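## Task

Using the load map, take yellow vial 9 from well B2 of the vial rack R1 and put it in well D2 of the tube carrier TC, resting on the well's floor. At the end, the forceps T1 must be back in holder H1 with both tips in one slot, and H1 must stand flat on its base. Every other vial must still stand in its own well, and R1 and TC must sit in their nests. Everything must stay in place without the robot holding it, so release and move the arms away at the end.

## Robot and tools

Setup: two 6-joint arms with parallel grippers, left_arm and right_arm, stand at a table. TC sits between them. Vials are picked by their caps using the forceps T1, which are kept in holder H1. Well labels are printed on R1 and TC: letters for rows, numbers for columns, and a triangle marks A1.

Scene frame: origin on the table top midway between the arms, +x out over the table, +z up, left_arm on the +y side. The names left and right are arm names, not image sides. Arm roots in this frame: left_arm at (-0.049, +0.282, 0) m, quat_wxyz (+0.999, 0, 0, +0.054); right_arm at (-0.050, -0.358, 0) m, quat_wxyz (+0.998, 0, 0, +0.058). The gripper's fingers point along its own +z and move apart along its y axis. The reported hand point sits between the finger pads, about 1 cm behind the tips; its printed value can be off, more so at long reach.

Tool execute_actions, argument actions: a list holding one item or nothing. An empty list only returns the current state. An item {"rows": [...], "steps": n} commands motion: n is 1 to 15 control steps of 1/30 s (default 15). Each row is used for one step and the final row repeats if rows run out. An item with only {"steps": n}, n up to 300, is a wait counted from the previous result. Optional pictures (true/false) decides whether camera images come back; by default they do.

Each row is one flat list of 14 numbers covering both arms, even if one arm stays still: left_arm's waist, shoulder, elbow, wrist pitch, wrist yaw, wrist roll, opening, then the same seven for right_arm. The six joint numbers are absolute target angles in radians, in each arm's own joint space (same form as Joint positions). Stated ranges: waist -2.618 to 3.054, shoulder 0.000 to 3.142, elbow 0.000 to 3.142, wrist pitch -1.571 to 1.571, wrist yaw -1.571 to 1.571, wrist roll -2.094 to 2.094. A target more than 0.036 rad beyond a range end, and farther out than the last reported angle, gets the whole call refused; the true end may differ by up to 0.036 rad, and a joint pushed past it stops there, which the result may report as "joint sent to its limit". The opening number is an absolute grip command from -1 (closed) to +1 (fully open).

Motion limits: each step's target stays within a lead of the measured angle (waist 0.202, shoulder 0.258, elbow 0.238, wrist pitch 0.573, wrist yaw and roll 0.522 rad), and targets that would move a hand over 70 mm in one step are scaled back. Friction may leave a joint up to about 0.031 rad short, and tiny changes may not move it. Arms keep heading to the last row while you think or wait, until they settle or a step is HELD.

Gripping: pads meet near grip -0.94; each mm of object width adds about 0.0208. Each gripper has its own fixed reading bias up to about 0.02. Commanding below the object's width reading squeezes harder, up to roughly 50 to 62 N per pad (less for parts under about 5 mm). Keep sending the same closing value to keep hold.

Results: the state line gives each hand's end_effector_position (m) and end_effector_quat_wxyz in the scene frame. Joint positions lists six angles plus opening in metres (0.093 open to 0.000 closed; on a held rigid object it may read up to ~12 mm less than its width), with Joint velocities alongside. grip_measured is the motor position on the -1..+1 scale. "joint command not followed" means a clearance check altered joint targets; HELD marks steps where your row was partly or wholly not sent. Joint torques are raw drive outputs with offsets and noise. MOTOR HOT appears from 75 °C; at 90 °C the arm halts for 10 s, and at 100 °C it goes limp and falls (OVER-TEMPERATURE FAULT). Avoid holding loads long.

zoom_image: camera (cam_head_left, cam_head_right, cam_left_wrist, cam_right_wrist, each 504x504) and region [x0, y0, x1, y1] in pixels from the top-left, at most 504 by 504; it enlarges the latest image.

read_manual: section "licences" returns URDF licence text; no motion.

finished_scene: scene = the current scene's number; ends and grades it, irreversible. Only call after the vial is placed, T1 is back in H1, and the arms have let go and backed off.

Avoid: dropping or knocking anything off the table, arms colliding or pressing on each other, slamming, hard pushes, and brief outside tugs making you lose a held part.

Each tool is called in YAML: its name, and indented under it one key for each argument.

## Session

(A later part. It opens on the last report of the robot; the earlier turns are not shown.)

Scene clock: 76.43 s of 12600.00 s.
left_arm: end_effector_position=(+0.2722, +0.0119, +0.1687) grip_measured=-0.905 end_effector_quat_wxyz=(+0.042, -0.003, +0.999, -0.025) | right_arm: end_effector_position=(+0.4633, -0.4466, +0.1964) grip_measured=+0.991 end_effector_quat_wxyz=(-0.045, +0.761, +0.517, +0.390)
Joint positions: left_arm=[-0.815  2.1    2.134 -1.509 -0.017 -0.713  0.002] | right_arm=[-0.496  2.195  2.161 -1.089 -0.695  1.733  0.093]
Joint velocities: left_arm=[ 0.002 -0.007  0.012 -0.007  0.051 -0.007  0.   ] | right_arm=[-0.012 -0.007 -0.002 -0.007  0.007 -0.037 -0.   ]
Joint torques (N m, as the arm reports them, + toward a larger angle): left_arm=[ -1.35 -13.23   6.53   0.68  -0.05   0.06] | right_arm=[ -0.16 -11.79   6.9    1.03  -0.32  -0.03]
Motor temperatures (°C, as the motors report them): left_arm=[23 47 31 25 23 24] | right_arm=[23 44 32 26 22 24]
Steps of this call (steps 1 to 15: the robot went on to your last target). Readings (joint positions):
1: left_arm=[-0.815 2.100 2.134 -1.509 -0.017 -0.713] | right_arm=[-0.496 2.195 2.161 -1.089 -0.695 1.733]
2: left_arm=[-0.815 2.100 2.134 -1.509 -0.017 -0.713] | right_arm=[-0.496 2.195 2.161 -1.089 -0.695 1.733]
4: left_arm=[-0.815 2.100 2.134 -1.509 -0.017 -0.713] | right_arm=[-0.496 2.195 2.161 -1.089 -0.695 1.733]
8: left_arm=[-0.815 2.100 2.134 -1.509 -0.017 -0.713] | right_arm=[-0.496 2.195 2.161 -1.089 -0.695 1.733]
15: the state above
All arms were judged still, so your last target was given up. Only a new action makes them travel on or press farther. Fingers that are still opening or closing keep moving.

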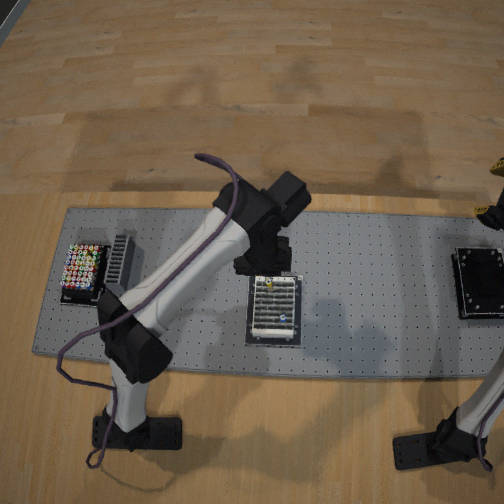

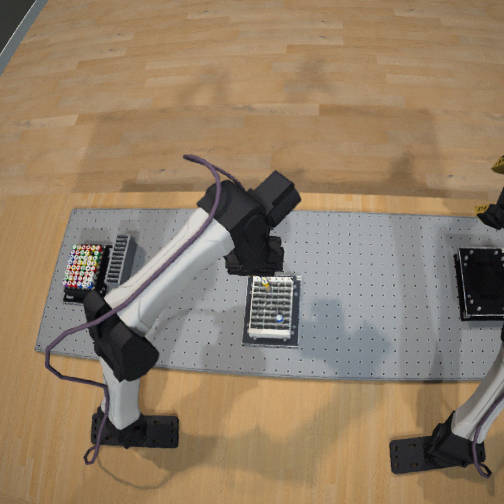

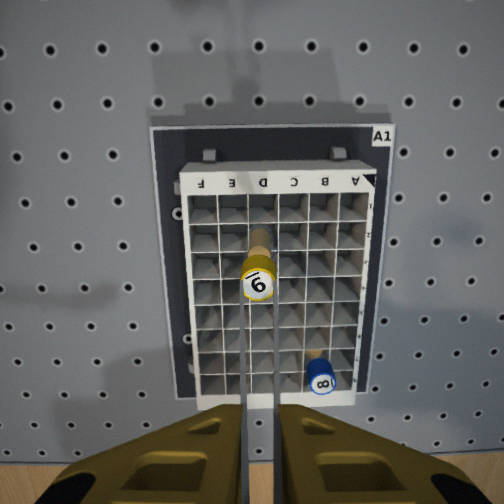

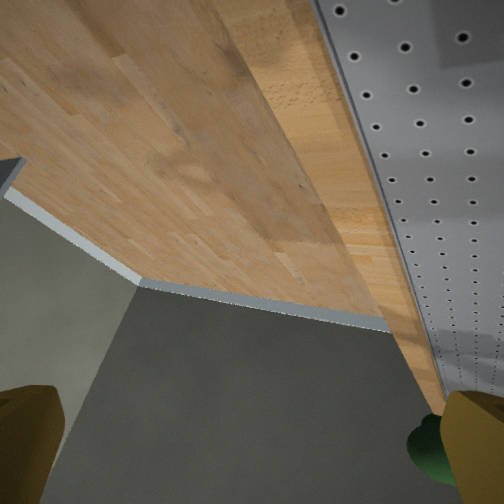

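execute_actions:
  actions:
    - {"rows":[[-0.826,2.095,2.085,-1.457,-0.02,-0.71,-0.92,-0.496,2.195,2.161,-1.089,-0.695,1.733,1]],"steps":15}
  pictures: false

execute_actions:
  actions:
    - {"steps":15}

Scene clock: 90.40 s of 12600.00 s.
left_arm: end_effector_position=(+0.2733, +0.0110, +0.1610) grip_measured=-0.905 end_effector_quat_wxyz=(+0.042, -0.003, +0.999, -0.025) | right_arm: end_effector_position=(+0.4633, -0.4466, +0.1964) grip_measured=+0.991 end_effector_quat_wxyz=(-0.045, +0.761, +0.517, +0.390)
Joint positions: left_arm=[-0.815  2.097  2.098 -1.475 -0.017 -0.713  0.002] | right_arm=[-0.496  2.195  2.161 -1.089 -0.695  1.733  0.093]
Joint velocities: left_arm=[-0.007  0.017  0.002 -0.007  0.037 -0.051  0.   ] | right_arm=[ 0.007 -0.022 -0.002  0.022 -0.007 -0.037  0.001]
Joint torques (N m, as the arm reports them, + toward a larger angle): left_arm=[ -1.38 -12.88   6.1    0.74  -0.09   0.  ] | right_arm=[ -0.22 -11.93   7.07   0.97  -0.38  -0.04]
Motor temperatures (°C, as the motors report them): left_arm=[23 48 31 26 23 24] | right_arm=[23 45 32 26 22 24]
Steps of this call (steps 1 to 90: nothing new was sent; then 10.47 s passed at rest; steps 91 to 105: all 15 steps of this action). Readings (joint positions):
91: left_arm=[-0.815 2.098 2.128 -1.503 -0.017 -0.713] | right_arm=[-0.496 2.195 2.161 -1.089 -0.695 1.733]
92: left_arm=[-0.815 2.097 2.121 -1.496 -0.017 -0.713] | right_arm=[-0.496 2.195 2.161 -1.089 -0.695 1.733]
94: left_arm=[-0.815 2.097 2.108 -1.486 -0.017 -0.713] | right_arm=[-0.496 2.195 2.161 -1.089 -0.695 1.733]
98: left_arm=[-0.815 2.097 2.098 -1.477 -0.017 -0.713] | right_arm=[-0.496 2.195 2.161 -1.089 -0.695 1.733]
105: the state above

Scene clock: 90.90 s of 12600.00 s.
left_arm: end_effector_position=(+0.2733, +0.0110, +0.1610) grip_measured=-0.905 end_effector_quat_wxyz=(+0.042, -0.003, +0.999, -0.025) | right_arm: end_effector_position=(+0.4633, -0.4466, +0.1964) grip_measured=+0.991 end_effector_quat_wxyz=(-0.045, +0.761, +0.517, +0.390)
Joint positions: left_arm=[-0.815  2.097  2.098 -1.475 -0.017 -0.713  0.002] | right_arm=[-0.496  2.195  2.161 -1.089 -0.695  1.733  0.093]
Joint velocities: left_arm=[ 0.002 -0.007  0.022 -0.037 -0.037 -0.037  0.   ] | right_arm=[-0.007 -0.017  0.012  0.007 -0.022  0.007  0.   ]
Joint torques (N m, as the arm reports them, + toward a larger angle): left_arm=[ -1.22 -12.92   6.34   0.69  -0.02   0.08] | right_arm=[ -0.03 -11.71   6.8    1.07  -0.37   0.  ]
Motor temperatures (°C, as the motors report them): left_arm=[23 48 31 26 23 24] | right_arm=[23 45 32 26 22 24]
Steps of this call (steps 1 to 15: the robot went on to your last target). Readings (joint positions):
1: left_arm=[-0.815 2.097 2.098 -1.475 -0.017 -0.713] | right_arm=[-0.496 2.195 2.161 -1.089 -0.695 1.733]
2: left_arm=[-0.815 2.097 2.098 -1.475 -0.017 -0.713] | right_arm=[-0.496 2.195 2.161 -1.089 -0.695 1.733]
4: left_arm=[-0.815 2.097 2.098 -1.475 -0.017 -0.713] | right_arm=[-0.496 2.195 2.161 -1.089 -0.695 1.733]
8: left_arm=[-0.815 2.097 2.098 -1.475 -0.017 -0.713] | right_arm=[-0.496 2.195 2.161 -1.089 -0.695 1.733]
15: the state above
All arms were judged still, so your last target was given up. Only a new action makes them travel on or press farther. Fingers that are still opening or closing keep moving.

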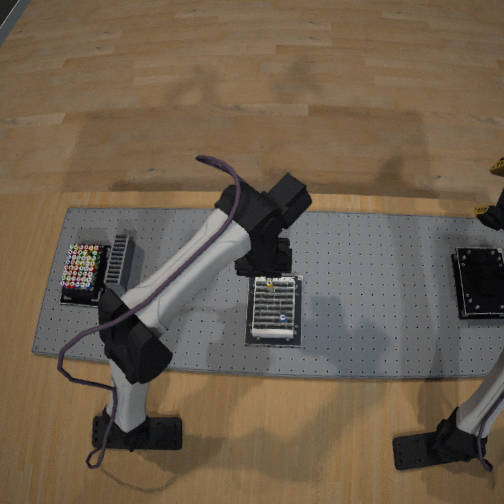

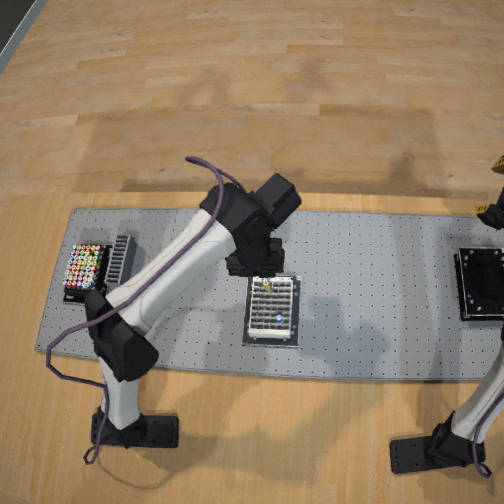

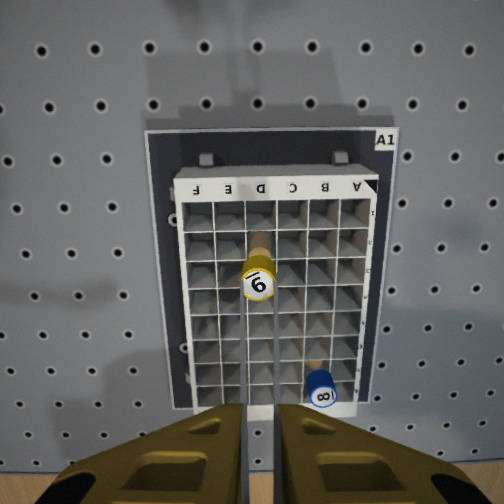

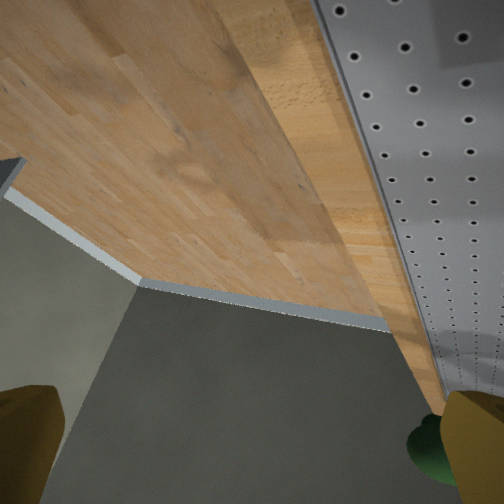

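Entering. Continue.

execute_actions:
  actions:
    - {"rows":[[-0.826,2.095,2.04,-1.42,-0.02,-0.71,-0.92,-0.496,2.195,2.161,-1.089,-0.695,1.733,1]],"steps":15}
  pictures: false

execute_actions:
  actions:
    - {"rows":[[-0.826,2.095,2.0,-1.385,-0.02,-0.71,-0.92,-0.496,2.195,2.161,-1.089,-0.695,1.733,1]],"steps":15}
  pictures: false

execute_actions:
  actions:
    - {"steps":15}

Scene clock: 94.20 s of 12600.00 s.
left_arm: end_effector_position=(+0.2738, +0.0102, +0.1506) grip_measured=-0.905 end_effector_quat_wxyz=(+0.040, -0.003, +0.999, -0.024) | right_arm: end_effector_position=(+0.4633, -0.4466, +0.1964) grip_measured=+0.991 end_effector_quat_wxyz=(-0.045, +0.761, +0.517, +0.390)
Joint positions: left_arm=[-0.815  2.095  2.055 -1.438 -0.015 -0.713  0.002] | right_arm=[-0.496  2.195  2.161 -1.089 -0.695  1.733  0.093]
Joint velocities: left_arm=[-0.002  0.017  0.002 -0.095  0.007 -0.022  0.   ] | right_arm=[ 0.012  0.022 -0.017  0.022 -0.007 -0.066  0.   ]
Joint torques (N m, as the arm reports them, + toward a larger angle): left_arm=[ -1.28 -12.87   6.27   0.66  -0.06  -0.04] | right_arm=[ -0.01 -12.01   6.99   0.98  -0.41  -0.05]
Motor temperatures (°C, as the motors report them): left_arm=[23 48 31 26 23 24] | right_arm=[23 45 32 26 22 24]
Steps of this call (steps 1 to 84: nothing new was sent; steps 85 to 99: all 15 steps of this action). Readings (joint positions):
85: left_arm=[-0.815 2.095 2.090 -1.468 -0.017 -0.713] | right_arm=[-0.496 2.195 2.161 -1.089 -0.695 1.733]
86: left_arm=[-0.815 2.095 2.079 -1.461 -0.017 -0.713] | right_arm=[-0.496 2.195 2.161 -1.089 -0.695 1.733]
88: left_arm=[-0.815 2.095 2.060 -1.449 -0.016 -0.713] | right_arm=[-0.496 2.195 2.161 -1.089 -0.695 1.733]
92: left_arm=[-0.815 2.095 2.055 -1.438 -0.015 -0.713] | right_arm=[-0.496 2.195 2.161 -1.089 -0.695 1.733]
99: the state above

Scene clock: 94.70 s of 12600.00 s.
left_arm: end_effector_position=(+0.2736, +0.0089, +0.1417) grip_measured=-0.905 end_effector_quat_wxyz=(+0.039, -0.002, +0.999, -0.024) | right_arm: end_effector_position=(+0.4633, -0.4466, +0.1964) grip_measured=+0.991 end_effector_quat_wxyz=(-0.045, +0.761, +0.517, +0.390)
Joint positions: left_arm=[-0.818  2.094  2.016 -1.404 -0.014 -0.713  0.002] | right_arm=[-0.496  2.195  2.161 -1.089 -0.695  1.733  0.093]
Joint velocities: left_arm=[-0.022  0.017  0.002 -0.051 -0.007  0.051 -0.001] | right_arm=[ 0.007 -0.007  0.007  0.007 -0.037 -0.037  0.   ]
Joint torques (N m, as the arm reports them, + toward a larger angle): left_arm=[ -1.25 -12.78   6.09   0.67  -0.04   0.07] | right_arm=[ -0.04 -11.75   6.92   1.02  -0.38  -0.04]
Motor temperatures (°C, as the motors report them): left_arm=[23 48 31 26 23 24] | right_arm=[23 45 32 26 22 24]
Steps of this call (steps 1 to 15: all 15 steps of this action). Readings (joint positions):
1: left_arm=[-0.815 2.095 2.047 -1.431 -0.015 -0.713] | right_arm=[-0.496 2.195 2.161 -1.089 -0.695 1.733]
2: left_arm=[-0.815 2.094 2.037 -1.424 -0.015 -0.713] | right_arm=[-0.496 2.195 2.161 -1.089 -0.695 1.733]
4: left_arm=[-0.816 2.094 2.021 -1.411 -0.014 -0.713] | right_arm=[-0.496 2.195 2.161 -1.089 -0.695 1.733]
8: left_arm=[-0.818 2.094 2.017 -1.404 -0.014 -0.713] | right_arm=[-0.496 2.195 2.161 -1.089 -0.695 1.733]
15: the state above

Scene clock: 95.20 s of 12600.00 s.
left_arm: end_effector_position=(+0.2736, +0.0089, +0.1417) grip_measured=-0.905 end_effector_quat_wxyz=(+0.039, -0.002, +0.999, -0.024) | right_arm: end_effector_position=(+0.4633, -0.4466, +0.1964) grip_measured=+0.991 end_effector_quat_wxyz=(-0.045, +0.761, +0.517, +0.390)
Joint positions: left_arm=[-0.818  2.094  2.016 -1.404 -0.014 -0.713  0.002] | right_arm=[-0.496  2.195  2.161 -1.089 -0.695  1.733  0.093]
Joint velocities: left_arm=[-0.027 -0.022 -0.007 -0.11  -0.007  0.007 -0.   ] | right_arm=[-0.002 -0.002  0.002  0.037 -0.037 -0.051 -0.   ]
Joint torques (N m, as the arm reports them, + toward a larger angle): left_arm=[ -1.11 -12.69   6.1    0.68  -0.06   0.03] | right_arm=[ -0.03 -11.87   6.86   1.04  -0.37  -0.03]
Motor temperatures (°C, as the motors report them): left_arm=[23 48 31 26 23 24] | right_arm=[23 45 32 26 22 24]
Steps of this call (steps 1 to 15: the robot went on to your last target). Readings (joint positions):
1: left_arm=[-0.818 2.094 2.016 -1.404 -0.014 -0.713] | right_arm=[-0.496 2.195 2.161 -1.089 -0.695 1.733]
2: left_arm=[-0.818 2.094 2.016 -1.404 -0.014 -0.713] | right_arm=[-0.496 2.195 2.161 -1.089 -0.695 1.733]
4: left_arm=[-0.818 2.094 2.016 -1.404 -0.014 -0.713] | right_arm=[-0.496 2.195 2.161 -1.089 -0.695 1.733]
8: left_arm=[-0.818 2.094 2.016 -1.404 -0.014 -0.713] | right_arm=[-0.496 2.195 2.161 -1.089 -0.695 1.733]
15: the state above
All arms were judged still, so your last target was given up. Only a new action makes them travel on or press farther. Fingers that are still opening or closing keep moving.

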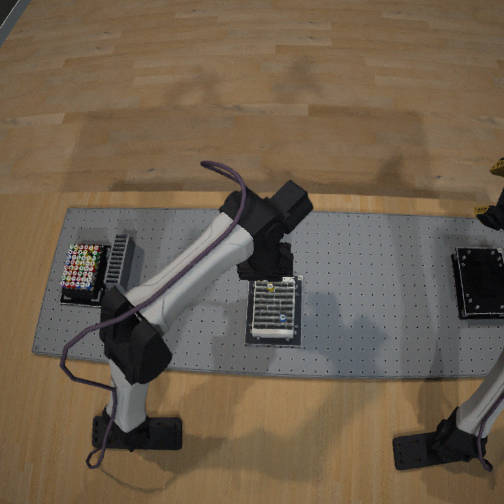

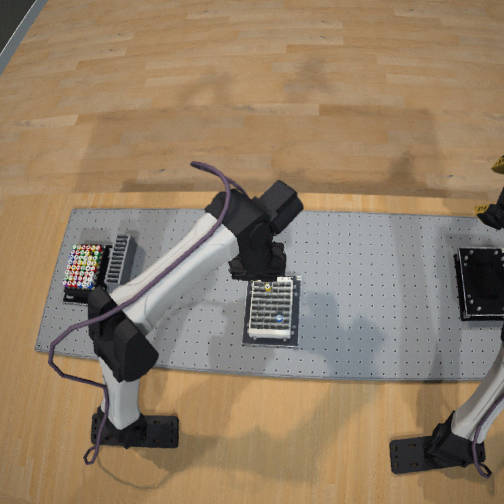

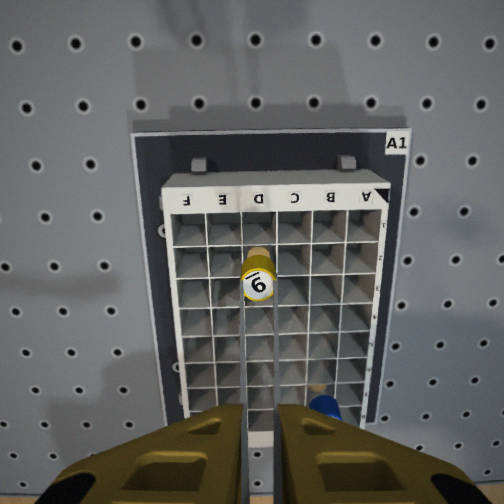

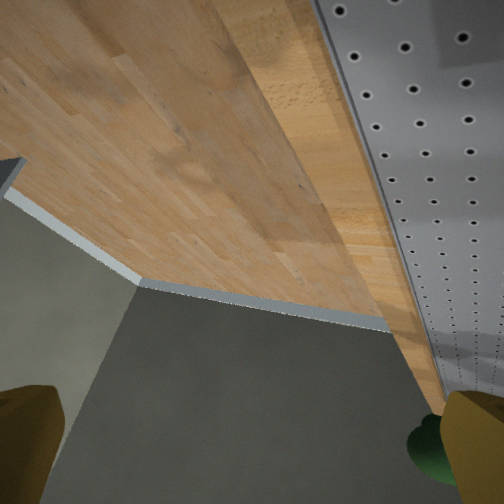

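execute_actions:
  actions:
    - {"rows":[[-0.826,2.095,2.0,-1.385,-0.02,-0.71,-0.695,-0.496,2.195,2.161,-1.089,-0.695,1.733,1]],"steps":15}
  pictures: false

execute_actions:
  actions:
    - {"rows":[[-0.826,2.095,2.13,-1.52,-0.02,-0.71,-0.695,-0.496,2.195,2.161,-1.089,-0.695,1.733,1]],"steps":15}
  pictures: false

execute_actions:
  actions:
    - {"steps":10}

Scene clock: 98.10 s of 12600.00 s.
left_arm: end_effector_position=(+0.2742, +0.0084, +0.1417) grip_measured=-0.696 end_effector_quat_wxyz=(+0.040, -0.002, +0.999, -0.025) | right_arm: end_effector_position=(+0.4633, -0.4466, +0.1964) grip_measured=+0.991 end_effector_quat_wxyz=(-0.045, +0.761, +0.517, +0.390)
Joint positions: left_arm=[-0.818  2.094  2.016 -1.401 -0.014 -0.713  0.012] | right_arm=[-0.496  2.195  2.161 -1.089 -0.695  1.733  0.093]
Joint velocities: left_arm=[ 0.012  0.007 -0.007 -0.022  0.007  0.051  0.001] | right_arm=[ 0.002 -0.007 -0.012 -0.007  0.007 -0.007 -0.   ]
Joint torques (N m, as the arm reports them, + toward a larger angle): left_arm=[ -1.19 -12.69   5.98   0.67  -0.03   0.05] | right_arm=[ -0.09 -11.92   7.03   0.99  -0.36  -0.04]
Motor temperatures (°C, as the motors report them): left_arm=[23 48 31 26 23 24] | right_arm=[23 46 32 26 22 24]
Steps of this call (steps 1 to 72: nothing new was sent; steps 73 to 87: all 15 steps of this action). Readings (joint positions):
73: left_arm=[-0.818 2.094 2.016 -1.404 -0.014 -0.713] | right_arm=[-0.496 2.195 2.161 -1.089 -0.695 1.733]
74: left_arm=[-0.818 2.094 2.016 -1.403 -0.014 -0.713] | right_arm=[-0.496 2.195 2.161 -1.089 -0.695 1.733]
76: left_arm=[-0.818 2.094 2.016 -1.402 -0.014 -0.713] | right_arm=[-0.496 2.195 2.161 -1.089 -0.695 1.733]
80: left_arm=[-0.818 2.094 2.016 -1.401 -0.014 -0.713] | right_arm=[-0.496 2.195 2.161 -1.089 -0.695 1.733]
87: the state above

Scene clock: 98.60 s of 12600.00 s.
left_arm: end_effector_position=(+0.2696, +0.0124, +0.1625) grip_measured=-0.696 end_effector_quat_wxyz=(+0.035, -0.002, +0.999, -0.021) | right_arm: end_effector_position=(+0.4633, -0.4466, +0.1964) grip_measured=+0.991 end_effector_quat_wxyz=(-0.045, +0.761, +0.517, +0.390)
Joint positions: left_arm=[-0.818  2.102  2.114 -1.504 -0.014 -0.713  0.012] | right_arm=[-0.496  2.195  2.161 -1.089 -0.695  1.733  0.093]
Joint velocities: left_arm=[-0.007 -0.002  0.002 -0.095 -0.007 -0.007  0.   ] | right_arm=[ 0.022  0.002  0.002  0.007  0.007 -0.051 -0.001]
Joint torques (N m, as the arm reports them, + toward a larger angle): left_arm=[ -1.29 -13.43   9.04   0.33  -0.1    0.04] | right_arm=[ -0.2  -11.75   6.99   1.01  -0.35  -0.01]
Motor temperatures (°C, as the motors report them): left_arm=[23 48 31 26 23 24] | right_arm=[23 46 32 26 22 24]
Steps of this call (steps 1 to 15: all 15 steps of this action). Readings (joint positions):
1: left_arm=[-0.818 2.099 2.035 -1.421 -0.014 -0.713] | right_arm=[-0.496 2.195 2.161 -1.089 -0.695 1.733]
2: left_arm=[-0.818 2.106 2.062 -1.442 -0.014 -0.713] | right_arm=[-0.496 2.195 2.161 -1.089 -0.695 1.733]
4: left_arm=[-0.818 2.106 2.096 -1.462 -0.014 -0.713] | right_arm=[-0.496 2.195 2.161 -1.089 -0.695 1.733]
8: left_arm=[-0.818 2.102 2.114 -1.485 -0.014 -0.713] | right_arm=[-0.496 2.195 2.161 -1.089 -0.695 1.733]
15: the state above

Scene clock: 98.93 s of 12600.00 s.
left_arm: end_effector_position=(+0.2690, +0.0129, +0.1625) grip_measured=-0.696 end_effector_quat_wxyz=(+0.034, -0.002, +0.999, -0.020) | right_arm: end_effector_position=(+0.4633, -0.4466, +0.1964) grip_measured=+0.991 end_effector_quat_wxyz=(-0.045, +0.761, +0.517, +0.390)
Joint positions: left_arm=[-0.818  2.102  2.114 -1.507 -0.014 -0.713  0.012] | right_arm=[-0.496  2.195  2.161 -1.089 -0.695  1.733  0.093]
Joint velocities: left_arm=[ 0.012 -0.002  0.007  0.007  0.051  0.066 -0.   ] | right_arm=[-0.007 -0.002 -0.012 -0.051 -0.037  0.081 -0.001]
Joint torques (N m, as the arm reports them, + toward a larger angle): left_arm=[ -1.12 -13.28   8.69   0.3   -0.1    0.  ] | right_arm=[ -0.08 -11.78   6.96   1.01  -0.33  -0.05]
Motor temperatures (°C, as the motors report them): left_arm=[23 48 31 26 23 24] | right_arm=[23 46 32 26 22 24]
Steps of this call (steps 1 to 10: the robot went on to your last target). Readings (joint positions):
1: left_arm=[-0.818 2.102 2.114 -1.504 -0.014 -0.713] | right_arm=[-0.496 2.195 2.161 -1.089 -0.695 1.733]
2: left_arm=[-0.818 2.102 2.114 -1.505 -0.014 -0.713] | right_arm=[-0.496 2.195 2.161 -1.089 -0.695 1.733]
4: left_arm=[-0.818 2.102 2.114 -1.506 -0.014 -0.713] | right_arm=[-0.496 2.195 2.161 -1.089 -0.695 1.733]
8: left_arm=[-0.818 2.102 2.114 -1.506 -0.014 -0.713] | right_arm=[-0.496 2.195 2.161 -1.089 -0.695 1.733]
10: the state above

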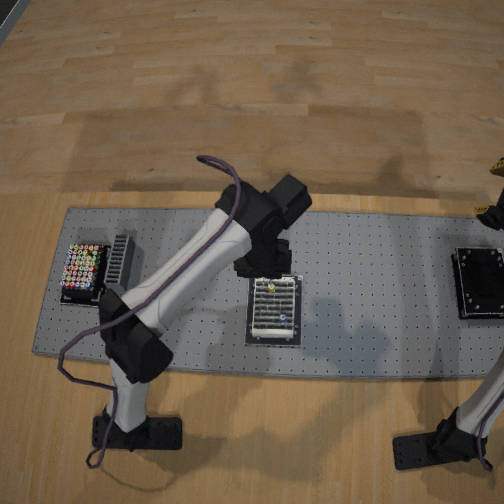

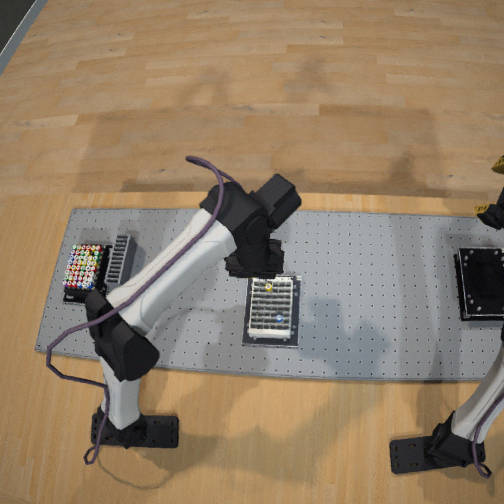

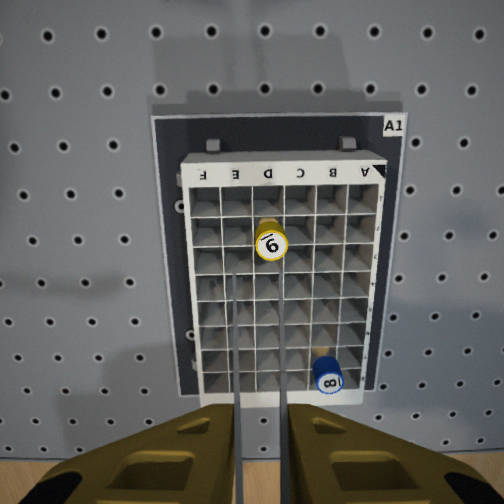

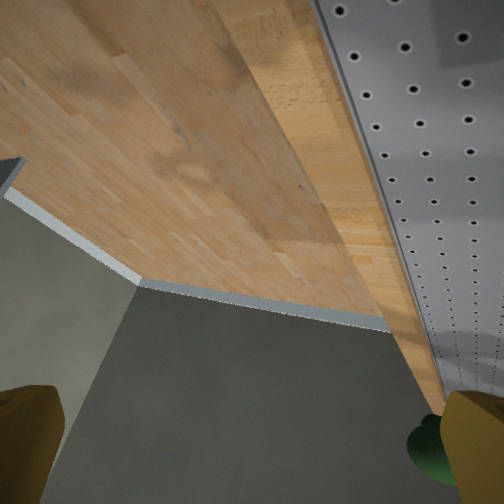

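Placed. Return forceps.

execute_actions:
  actions:
    - {"rows":[[-0.826,2.095,2.13,-1.52,-0.02,-0.71,-0.76,-0.496,2.195,2.161,-1.089,-0.695,1.733,1]],"steps":8}
  pictures: false

execute_actions:
  actions:
    - {"rows":[[0.10,2.095,2.13,-1.52,-0.02,0.205,-0.76,-0.496,2.195,2.161,-1.089,-0.695,1.733,1]],"steps":15}
  pictures: false

execute_actions:
  actions:
    - {"steps":40}
  pictures: false

execute_actions:
  actions:
    - {"rows":[[0.10,2.155,2.15,-1.53,-0.02,0.205,-0.76,-0.496,2.195,2.161,-1.089,-0.695,1.733,1]],"steps":15}
  pictures: false

execute_actions:
  actions:
    - {"steps":15}

Scene clock: 103.90 s of 12600.00 s.
left_arm: end_effector_position=(+0.2690, +0.0129, +0.1625) grip_measured=-0.758 end_effector_quat_wxyz=(+0.033, -0.002, +0.999, -0.019) | right_arm: end_effector_position=(+0.4633, -0.4466, +0.1964) grip_measured=+0.991 end_effector_quat_wxyz=(-0.045, +0.761, +0.517, +0.390)
Joint positions: left_arm=[-0.818  2.102  2.114 -1.507 -0.014 -0.713  0.009] | right_arm=[-0.496  2.195  2.161 -1.089 -0.695  1.733  0.093]
Joint velocities: left_arm=[-0.007 -0.002  0.022 -0.007  0.022 -0.051  0.   ] | right_arm=[ 0.007 -0.012 -0.007  0.051 -0.037 -0.022  0.   ]
Joint torques (N m, as the arm reports them, + toward a larger angle): left_arm=[ -1.16 -13.39   8.78   0.32  -0.08   0.05] | right_arm=[ -0.25 -11.73   6.86   1.05  -0.36  -0.03]
Motor temperatures (°C, as the motors report them): left_arm=[23 49 31 25 23 24] | right_arm=[23 46 32 26 22 24]
Steps of this call (steps 1 to 15: the robot went on to your last target; steps 16 to 90: nothing new was sent; then 1.70 s passed at rest; steps 91 to 98: all 8 steps of this action). Readings (joint positions):
91: left_arm=[-0.818 2.102 2.114 -1.507 -0.014 -0.713] | right_arm=[-0.496 2.195 2.161 -1.089 -0.695 1.733]
92: left_arm=[-0.818 2.102 2.114 -1.507 -0.014 -0.713] | right_arm=[-0.496 2.195 2.161 -1.089 -0.695 1.733]
94: left_arm=[-0.818 2.102 2.114 -1.507 -0.014 -0.713] | right_arm=[-0.496 2.195 2.161 -1.089 -0.695 1.733]
98: the state above

Scene clock: 104.40 s of 12600.00 s.
left_arm: end_effector_position=(+0.3653, +0.3282, +0.1625) grip_measured=-0.758 end_effector_quat_wxyz=(+0.037, +0.005, +0.999, +0.010) | right_arm: end_effector_position=(+0.4633, -0.4466, +0.1964) grip_measured=+0.991 end_effector_quat_wxyz=(-0.045, +0.761, +0.517, +0.390)
Joint positions: left_arm=[-0.003  2.102  2.114 -1.507 -0.012  0.117  0.009] | right_arm=[-0.496  2.195  2.161 -1.089 -0.695  1.733  0.093]
Joint velocities: left_arm=[ 1.736 -0.007 -0.002  0.022 -0.066  0.564 -0.   ] | right_arm=[ 0.007 -0.007  0.022 -0.022  0.037  0.007 -0.   ]
Joint torques (N m, as the arm reports them, + toward a larger angle): left_arm=[ -0.7  -13.47   8.68   0.33  -0.03   0.13] | right_arm=[ -0.03 -11.8    7.04   1.09  -0.33  -0.01]
Motor temperatures (°C, as the motors report them): left_arm=[23 49 32 25 23 24] | right_arm=[23 46 32 26 22 24]
Steps of this call (steps 1 to 15: all 15 steps of this action). Readings (joint positions):
1: left_arm=[-0.802 2.102 2.114 -1.507 -0.007 -0.642] | right_arm=[-0.496 2.195 2.161 -1.089 -0.695 1.733]
2: left_arm=[-0.773 2.102 2.114 -1.507 -0.000 -0.557] | right_arm=[-0.496 2.195 2.161 -1.089 -0.695 1.733]
4: left_arm=[-0.676 2.102 2.114 -1.507 0.000 -0.391] | right_arm=[-0.496 2.195 2.161 -1.089 -0.695 1.733]
8: left_arm=[-0.438 2.102 2.114 -1.507 -0.005 -0.097] | right_arm=[-0.496 2.195 2.161 -1.089 -0.695 1.733]
15: the state above

Scene clock: 105.73 s of 12600.00 s.
left_arm: end_effector_position=(+0.3577, +0.3737, +0.1625) grip_measured=-0.758 end_effector_quat_wxyz=(+0.035, -0.008, +0.999, +0.020) | right_arm: end_effector_position=(+0.4633, -0.4466, +0.1964) grip_measured=+0.991 end_effector_quat_wxyz=(-0.045, +0.761, +0.517, +0.390)
Joint positions: left_arm=[ 0.102  2.102  2.114 -1.507 -0.026  0.197  0.009] | right_arm=[-0.496  2.195  2.161 -1.089 -0.695  1.733  0.093]
Joint velocities: left_arm=[ 0.007 -0.012  0.012  0.037  0.022 -0.139  0.   ] | right_arm=[-0.002  0.012  0.022 -0.037 -0.037 -0.007  0.001]
Joint torques (N m, as the arm reports them, + toward a larger angle): left_arm=[ -0.72 -13.33   8.91   0.32   0.08   0.08] | right_arm=[ -0.28 -11.82   7.08   1.05  -0.37   0.  ]
Motor temperatures (°C, as the motors report them): left_arm=[23 49 32 25 23 24] | right_arm=[23 46 32 26 22 24]
Steps of this call (steps 1 to 30: the robot went on to your last target; steps 31 to 40: nothing new was sent). Readings (joint positions):
1: left_arm=[0.053 2.102 2.114 -1.507 -0.016 0.133] | right_arm=[-0.496 2.195 2.161 -1.089 -0.695 1.733]
2: left_arm=[0.097 2.102 2.114 -1.507 -0.023 0.145] | right_arm=[-0.496 2.195 2.161 -1.089 -0.695 1.733]
4: left_arm=[0.141 2.102 2.114 -1.507 -0.034 0.162] | right_arm=[-0.496 2.195 2.161 -1.089 -0.695 1.733]
8: left_arm=[0.120 2.102 2.114 -1.507 -0.033 0.182] | right_arm=[-0.496 2.195 2.161 -1.089 -0.695 1.733]
40: the state above
All arms were judged still, so your last target was given up. Only a new action makes them travel on or press farther. Fingers that are still opening or closing keep moving.

Scene clock: 106.23 s of 12600.00 s.
left_arm: end_effector_position=(+0.3609, +0.3743, +0.1450) grip_measured=-0.758 end_effector_quat_wxyz=(+0.012, -0.007, +1.000, +0.016) | right_arm: end_effector_position=(+0.4633, -0.4466, +0.1964) grip_measured=+0.991 end_effector_quat_wxyz=(-0.045, +0.761, +0.517, +0.390)
Joint positions: left_arm=[ 0.102  2.157  2.132 -1.516 -0.026  0.197  0.009] | right_arm=[-0.496  2.195  2.161 -1.089 -0.695  1.733  0.093]
Joint velocities: left_arm=[ 0.002 -0.007  0.002 -0.007 -0.022 -0.081 -0.   ] | right_arm=[ 0.002  0.007 -0.012 -0.081  0.022 -0.066  0.001]
Joint torques (N m, as the arm reports them, + toward a larger angle): left_arm=[ -0.73 -13.37   8.97   0.27   0.11   0.11] | right_arm=[ -0.03 -11.72   7.04   1.05  -0.36  -0.06]
Motor temperatures (°C, as the motors report them): left_arm=[23 49 32 25 23 24] | right_arm=[23 46 32 26 22 24]
Steps of this call (steps 1 to 15: all 15 steps of this action). Readings (joint positions):
1: left_arm=[0.102 2.107 2.119 -1.511 -0.026 0.197] | right_arm=[-0.496 2.195 2.161 -1.089 -0.695 1.733]
2: left_arm=[0.102 2.115 2.127 -1.514 -0.026 0.197] | right_arm=[-0.496 2.195 2.161 -1.089 -0.695 1.733]
4: left_arm=[0.102 2.132 2.132 -1.514 -0.026 0.197] | right_arm=[-0.496 2.195 2.161 -1.089 -0.695 1.733]
8: left_arm=[0.102 2.155 2.132 -1.515 -0.026 0.197] | right_arm=[-0.496 2.195 2.161 -1.089 -0.695 1.733]
15: the state above

Scene clock: 106.73 s of 12600.00 s.
left_arm: end_effector_position=(+0.3608, +0.3743, +0.1450) grip_measured=-0.758 end_effector_quat_wxyz=(+0.012, -0.007, +1.000, +0.016) | right_arm: end_effector_position=(+0.4633, -0.4466, +0.1964) grip_measured=+0.991 end_effector_quat_wxyz=(-0.045, +0.761, +0.517, +0.390)
Joint positions: left_arm=[ 0.102  2.157  2.132 -1.516 -0.026  0.197  0.009] | right_arm=[-0.496  2.195  2.161 -1.089 -0.695  1.733  0.093]
Joint velocities: left_arm=[ 0.002  0.007 -0.017  0.051 -0.051  0.007  0.001] | right_arm=[ 0.002 -0.012  0.007 -0.022 -0.007 -0.022 -0.001]
Joint torques (N m, as the arm reports them, + toward a larger angle): left_arm=[ -0.8  -13.46   9.01   0.26   0.09   0.11] | right_arm=[ -0.01 -11.79   6.8    1.04  -0.39  -0.03]
Motor temperatures (°C, as the motors report them): left_arm=[23 49 32 25 23 24] | right_arm=[23 46 32 26 22 24]
Steps of this call (steps 1 to 15: the robot went on to your last target). Readings (joint positions):
1: left_arm=[0.102 2.157 2.132 -1.516 -0.026 0.197] | right_arm=[-0.496 2.195 2.161 -1.089 -0.695 1.733]
2: left_arm=[0.102 2.157 2.132 -1.516 -0.026 0.197] | right_arm=[-0.496 2.195 2.161 -1.089 -0.695 1.733]
4: left_arm=[0.102 2.157 2.132 -1.516 -0.026 0.197] | right_arm=[-0.496 2.195 2.161 -1.089 -0.695 1.733]
8: left_arm=[0.102 2.157 2.132 -1.516 -0.026 0.197] | right_arm=[-0.496 2.195 2.161 -1.089 -0.695 1.733]
15: the state above
All arms were judged still, so your last target was given up. Only a new action makes them travel on or press farther. Fingers that are still opening or closing keep moving.

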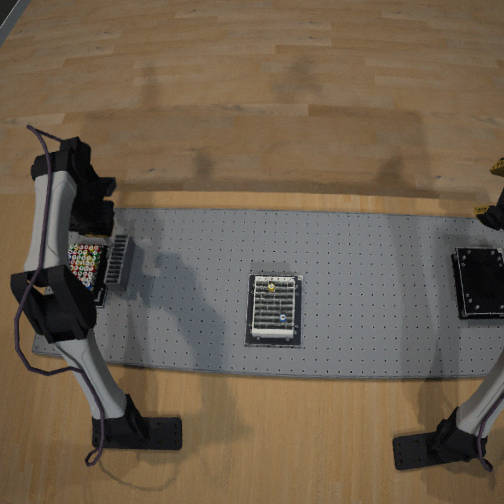

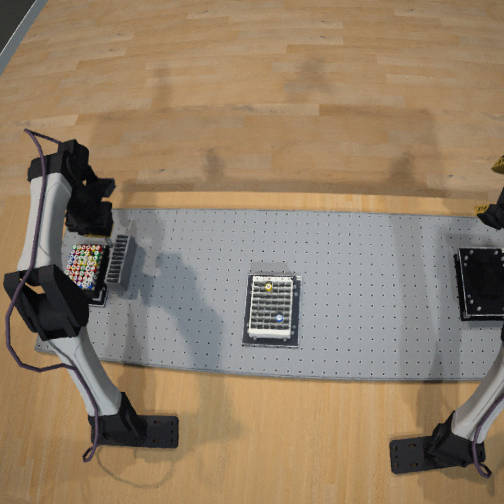

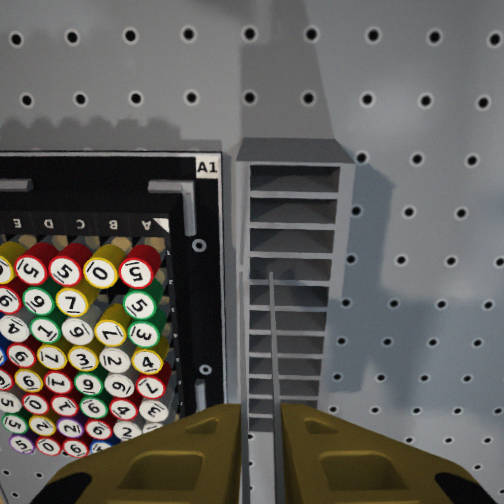

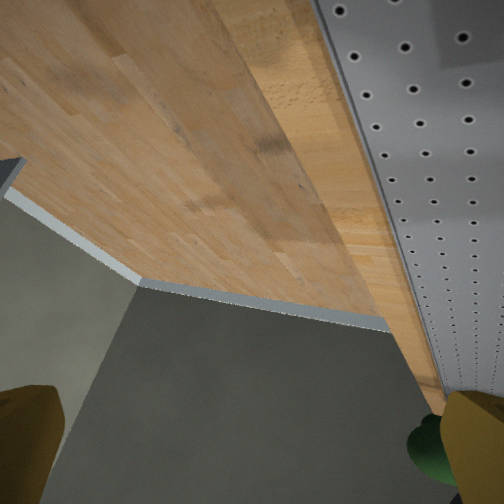

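execute_actions:
  actions:
    - {"rows":[[0.07,2.155,2.15,-1.53,0.0,0.185,-0.76,-0.496,2.195,2.161,-1.089,-0.695,1.733,1]],"steps":15}
  pictures: false

execute_actions:
  actions:
    - {"steps":15}

Scene clock: 109.23 s of 12600.00 s.
left_arm: end_effector_position=(+0.3637, +0.3602, +0.1449) grip_measured=-0.758 end_effector_quat_wxyz=(+0.014, +0.005, +1.000, +0.007) | right_arm: end_effector_position=(+0.4633, -0.4466, +0.1964) grip_measured=+0.991 end_effector_quat_wxyz=(-0.045, +0.761, +0.517, +0.390)
Joint positions: left_arm=[ 0.075  2.157  2.132 -1.516 -0.008  0.193  0.009] | right_arm=[-0.496  2.195  2.161 -1.089 -0.695  1.733  0.093]
Joint velocities: left_arm=[ 0.007  0.007  0.012 -0.022 -0.051  0.037 -0.001] | right_arm=[-0.002  0.002  0.002  0.007 -0.007  0.066 -0.   ]
Joint torques (N m, as the arm reports them, + toward a larger angle): left_arm=[ -0.96 -13.35   8.86   0.26   0.14  -0.1 ] | right_arm=[ -0.23 -11.89   6.88   1.06  -0.39  -0.08]
Motor temperatures (°C, as the motors report them): left_arm=[23 49 32 25 23 24] | right_arm=[23 46 32 26 22 24]
Steps of this call (steps 1 to 60: nothing new was sent; steps 61 to 75: all 15 steps of this action). Readings (joint positions):
61: left_arm=[0.101 2.157 2.132 -1.516 -0.025 0.196] | right_arm=[-0.496 2.195 2.161 -1.089 -0.695 1.733]
62: left_arm=[0.097 2.157 2.132 -1.516 -0.022 0.195] | right_arm=[-0.496 2.195 2.161 -1.089 -0.695 1.733]
64: left_arm=[0.087 2.157 2.132 -1.516 -0.017 0.195] | right_arm=[-0.496 2.195 2.161 -1.089 -0.695 1.733]
68: left_arm=[0.075 2.157 2.132 -1.516 -0.009 0.194] | right_arm=[-0.496 2.195 2.161 -1.089 -0.695 1.733]
75: the state above

Scene clock: 109.73 s of 12600.00 s.
left_arm: end_effector_position=(+0.3638, +0.3602, +0.1449) grip_measured=-0.758 end_effector_quat_wxyz=(+0.014, +0.004, +1.000, +0.006) | right_arm: end_effector_position=(+0.4633, -0.4466, +0.1964) grip_measured=+0.991 end_effector_quat_wxyz=(-0.045, +0.761, +0.517, +0.390)
Joint positions: left_arm=[ 0.075  2.157  2.132 -1.516 -0.007  0.193  0.009] | right_arm=[-0.496  2.195  2.161 -1.089 -0.695  1.733  0.093]
Joint velocities: left_arm=[ 0.012 -0.002 -0.002 -0.051  0.066 -0.037  0.   ] | right_arm=[ 0.002 -0.007 -0.012 -0.022 -0.007  0.022  0.   ]
Joint torques (N m, as the arm reports them, + toward a larger angle): left_arm=[ -0.93 -13.32   8.88   0.25   0.14  -0.07] | right_arm=[ -0.05 -11.72   6.97   1.04  -0.37   0.01]
Motor temperatures (°C, as the motors report them): left_arm=[23 49 32 25 23 24] | right_arm=[23 46 32 26 22 24]
Steps of this call (steps 1 to 15: the robot went on to your last target). Readings (joint positions):
1: left_arm=[0.075 2.157 2.132 -1.516 -0.008 0.193] | right_arm=[-0.496 2.195 2.161 -1.089 -0.695 1.733]
2: left_arm=[0.075 2.157 2.132 -1.516 -0.008 0.193] | right_arm=[-0.496 2.195 2.161 -1.089 -0.695 1.733]
4: left_arm=[0.075 2.157 2.132 -1.516 -0.007 0.193] | right_arm=[-0.496 2.195 2.161 -1.089 -0.695 1.733]
8: left_arm=[0.075 2.157 2.132 -1.516 -0.007 0.193] | right_arm=[-0.496 2.195 2.161 -1.089 -0.695 1.733]
15: the state above
All arms were judged still, so your last target was given up. Only a new action makes them travel on or press farther. Fingers that are still opening or closing keep moving.

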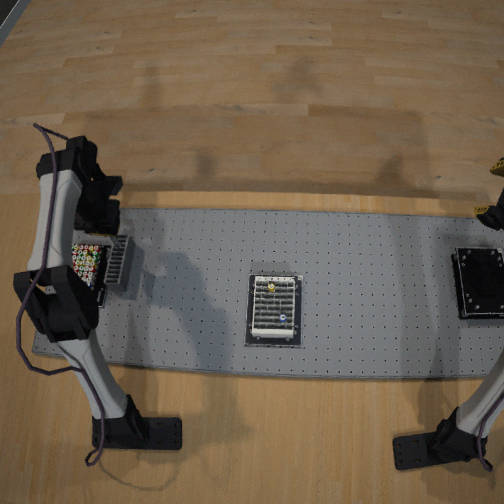

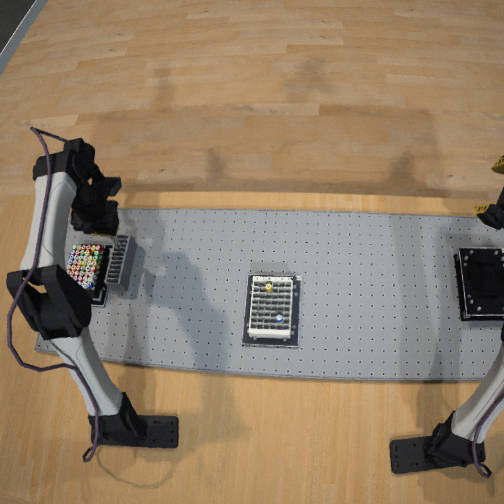

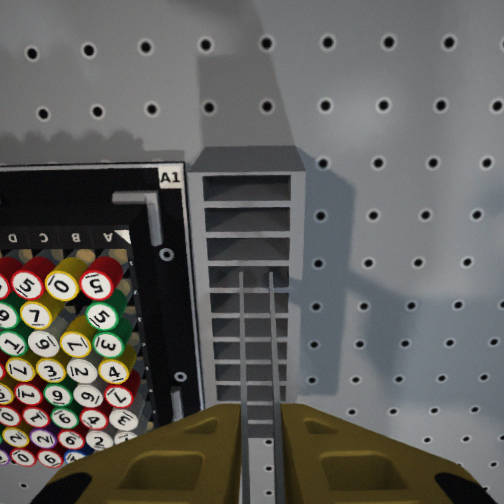

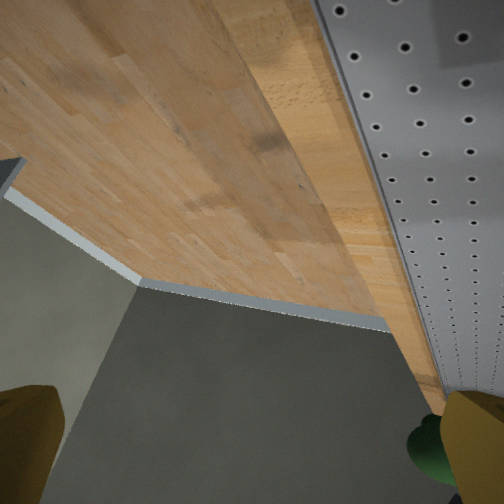

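execute_actions:
  actions:
    - {"rows":[[0.07,2.155,2.087,-1.457,0.0,0.185,-0.76,-0.496,2.195,2.161,-1.089,-0.695,1.733,1]],"steps":15}
  pictures: false

execute_actions:
  actions:
    - {"steps":15}

Scene clock: 115.17 s of 12600.00 s.
left_arm: end_effector_position=(+0.3663, +0.3607, +0.1383) grip_measured=-0.758 end_effector_quat_wxyz=(+0.017, +0.004, +1.000, +0.007) | right_arm: end_effector_position=(+0.4633, -0.4466, +0.1964) grip_measured=+0.991 end_effector_quat_wxyz=(-0.045, +0.761, +0.517, +0.390)
Joint positions: left_arm=[ 0.075  2.156  2.104 -1.483 -0.007  0.193  0.009] | right_arm=[-0.496  2.195  2.161 -1.089 -0.695  1.733  0.093]
Joint velocities: left_arm=[-0.007 -0.007 -0.012  0.022  0.037 -0.051 -0.001] | right_arm=[-0.007  0.012  0.007 -0.007 -0.066  0.007  0.001]
Joint torques (N m, as the arm reports them, + toward a larger angle): left_arm=[ -0.99 -13.48   5.78   0.61   0.11  -0.04] | right_arm=[ -0.1  -11.83   7.01   0.97  -0.39  -0.06]
Motor temperatures (°C, as the motors report them): left_arm=[23 49 32 25 23 24] | right_arm=[23 47 33 26 22 24]
Steps of this call (steps 1 to 90: nothing new was sent; then 1.93 s passed at rest; steps 91 to 105: all 15 steps of this action). Readings (joint positions):
91: left_arm=[0.075 2.157 2.126 -1.510 -0.007 0.193] | right_arm=[-0.496 2.195 2.161 -1.089 -0.695 1.733]
92: left_arm=[0.075 2.156 2.119 -1.502 -0.007 0.193] | right_arm=[-0.496 2.195 2.161 -1.089 -0.695 1.733]
94: left_arm=[0.075 2.156 2.105 -1.490 -0.007 0.193] | right_arm=[-0.496 2.195 2.161 -1.089 -0.695 1.733]
98: left_arm=[0.075 2.156 2.104 -1.483 -0.007 0.193] | right_arm=[-0.496 2.195 2.161 -1.089 -0.695 1.733]
105: the state above

Scene clock: 115.67 s of 12600.00 s.
left_arm: end_effector_position=(+0.3663, +0.3607, +0.1383) grip_measured=-0.758 end_effector_quat_wxyz=(+0.017, +0.004, +1.000, +0.007) | right_arm: end_effector_position=(+0.4633, -0.4466, +0.1964) grip_measured=+0.991 end_effector_quat_wxyz=(-0.045, +0.761, +0.517, +0.390)
Joint positions: left_arm=[ 0.075  2.156  2.104 -1.483 -0.007  0.193  0.009] | right_arm=[-0.496  2.195  2.161 -1.089 -0.695  1.733  0.093]
Joint velocities: left_arm=[ 0.012 -0.007  0.012 -0.081 -0.007 -0.051 -0.   ] | right_arm=[ 0.002 -0.007 -0.012  0.037 -0.081  0.066  0.001]
Joint torques (N m, as the arm reports them, + toward a larger angle): left_arm=[ -0.97 -13.56   5.93   0.63   0.09  -0.04] | right_arm=[ -0.11 -11.86   6.87   1.06  -0.4   -0.02]
Motor temperatures (°C, as the motors report them): left_arm=[23 49 32 25 23 24] | right_arm=[23 47 33 26 22 24]
Steps of this call (steps 1 to 15: the robot went on to your last target). Readings (joint positions):
1: left_arm=[0.075 2.156 2.104 -1.483 -0.007 0.193] | right_arm=[-0.496 2.195 2.161 -1.089 -0.695 1.733]
2: left_arm=[0.075 2.156 2.104 -1.483 -0.007 0.193] | right_arm=[-0.496 2.195 2.161 -1.089 -0.695 1.733]
4: left_arm=[0.075 2.156 2.104 -1.483 -0.007 0.193] | right_arm=[-0.496 2.195 2.161 -1.089 -0.695 1.733]
8: left_arm=[0.075 2.156 2.104 -1.483 -0.007 0.193] | right_arm=[-0.496 2.195 2.161 -1.089 -0.695 1.733]
15: the state above
All arms were judged still, so your last target was given up. Only a new action makes them travel on or press farther. Fingers that are still opening or closing keep moving.

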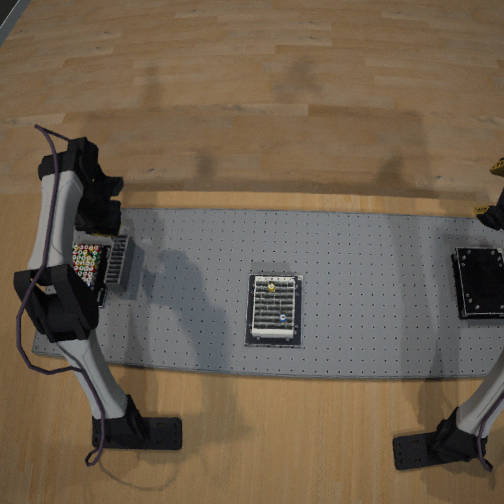

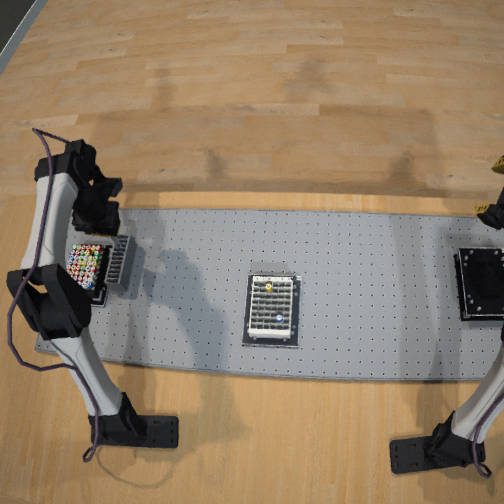

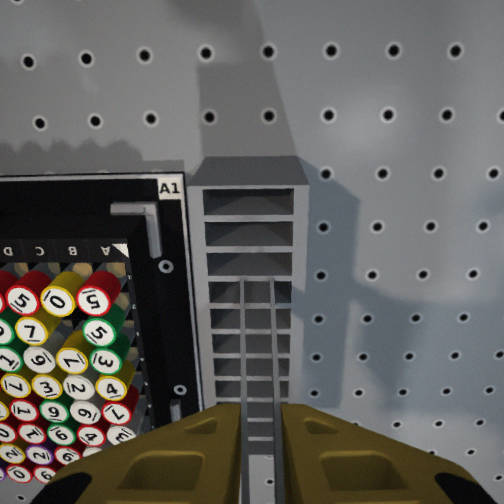

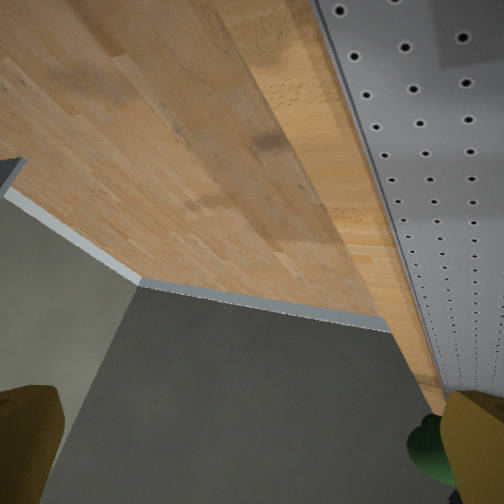

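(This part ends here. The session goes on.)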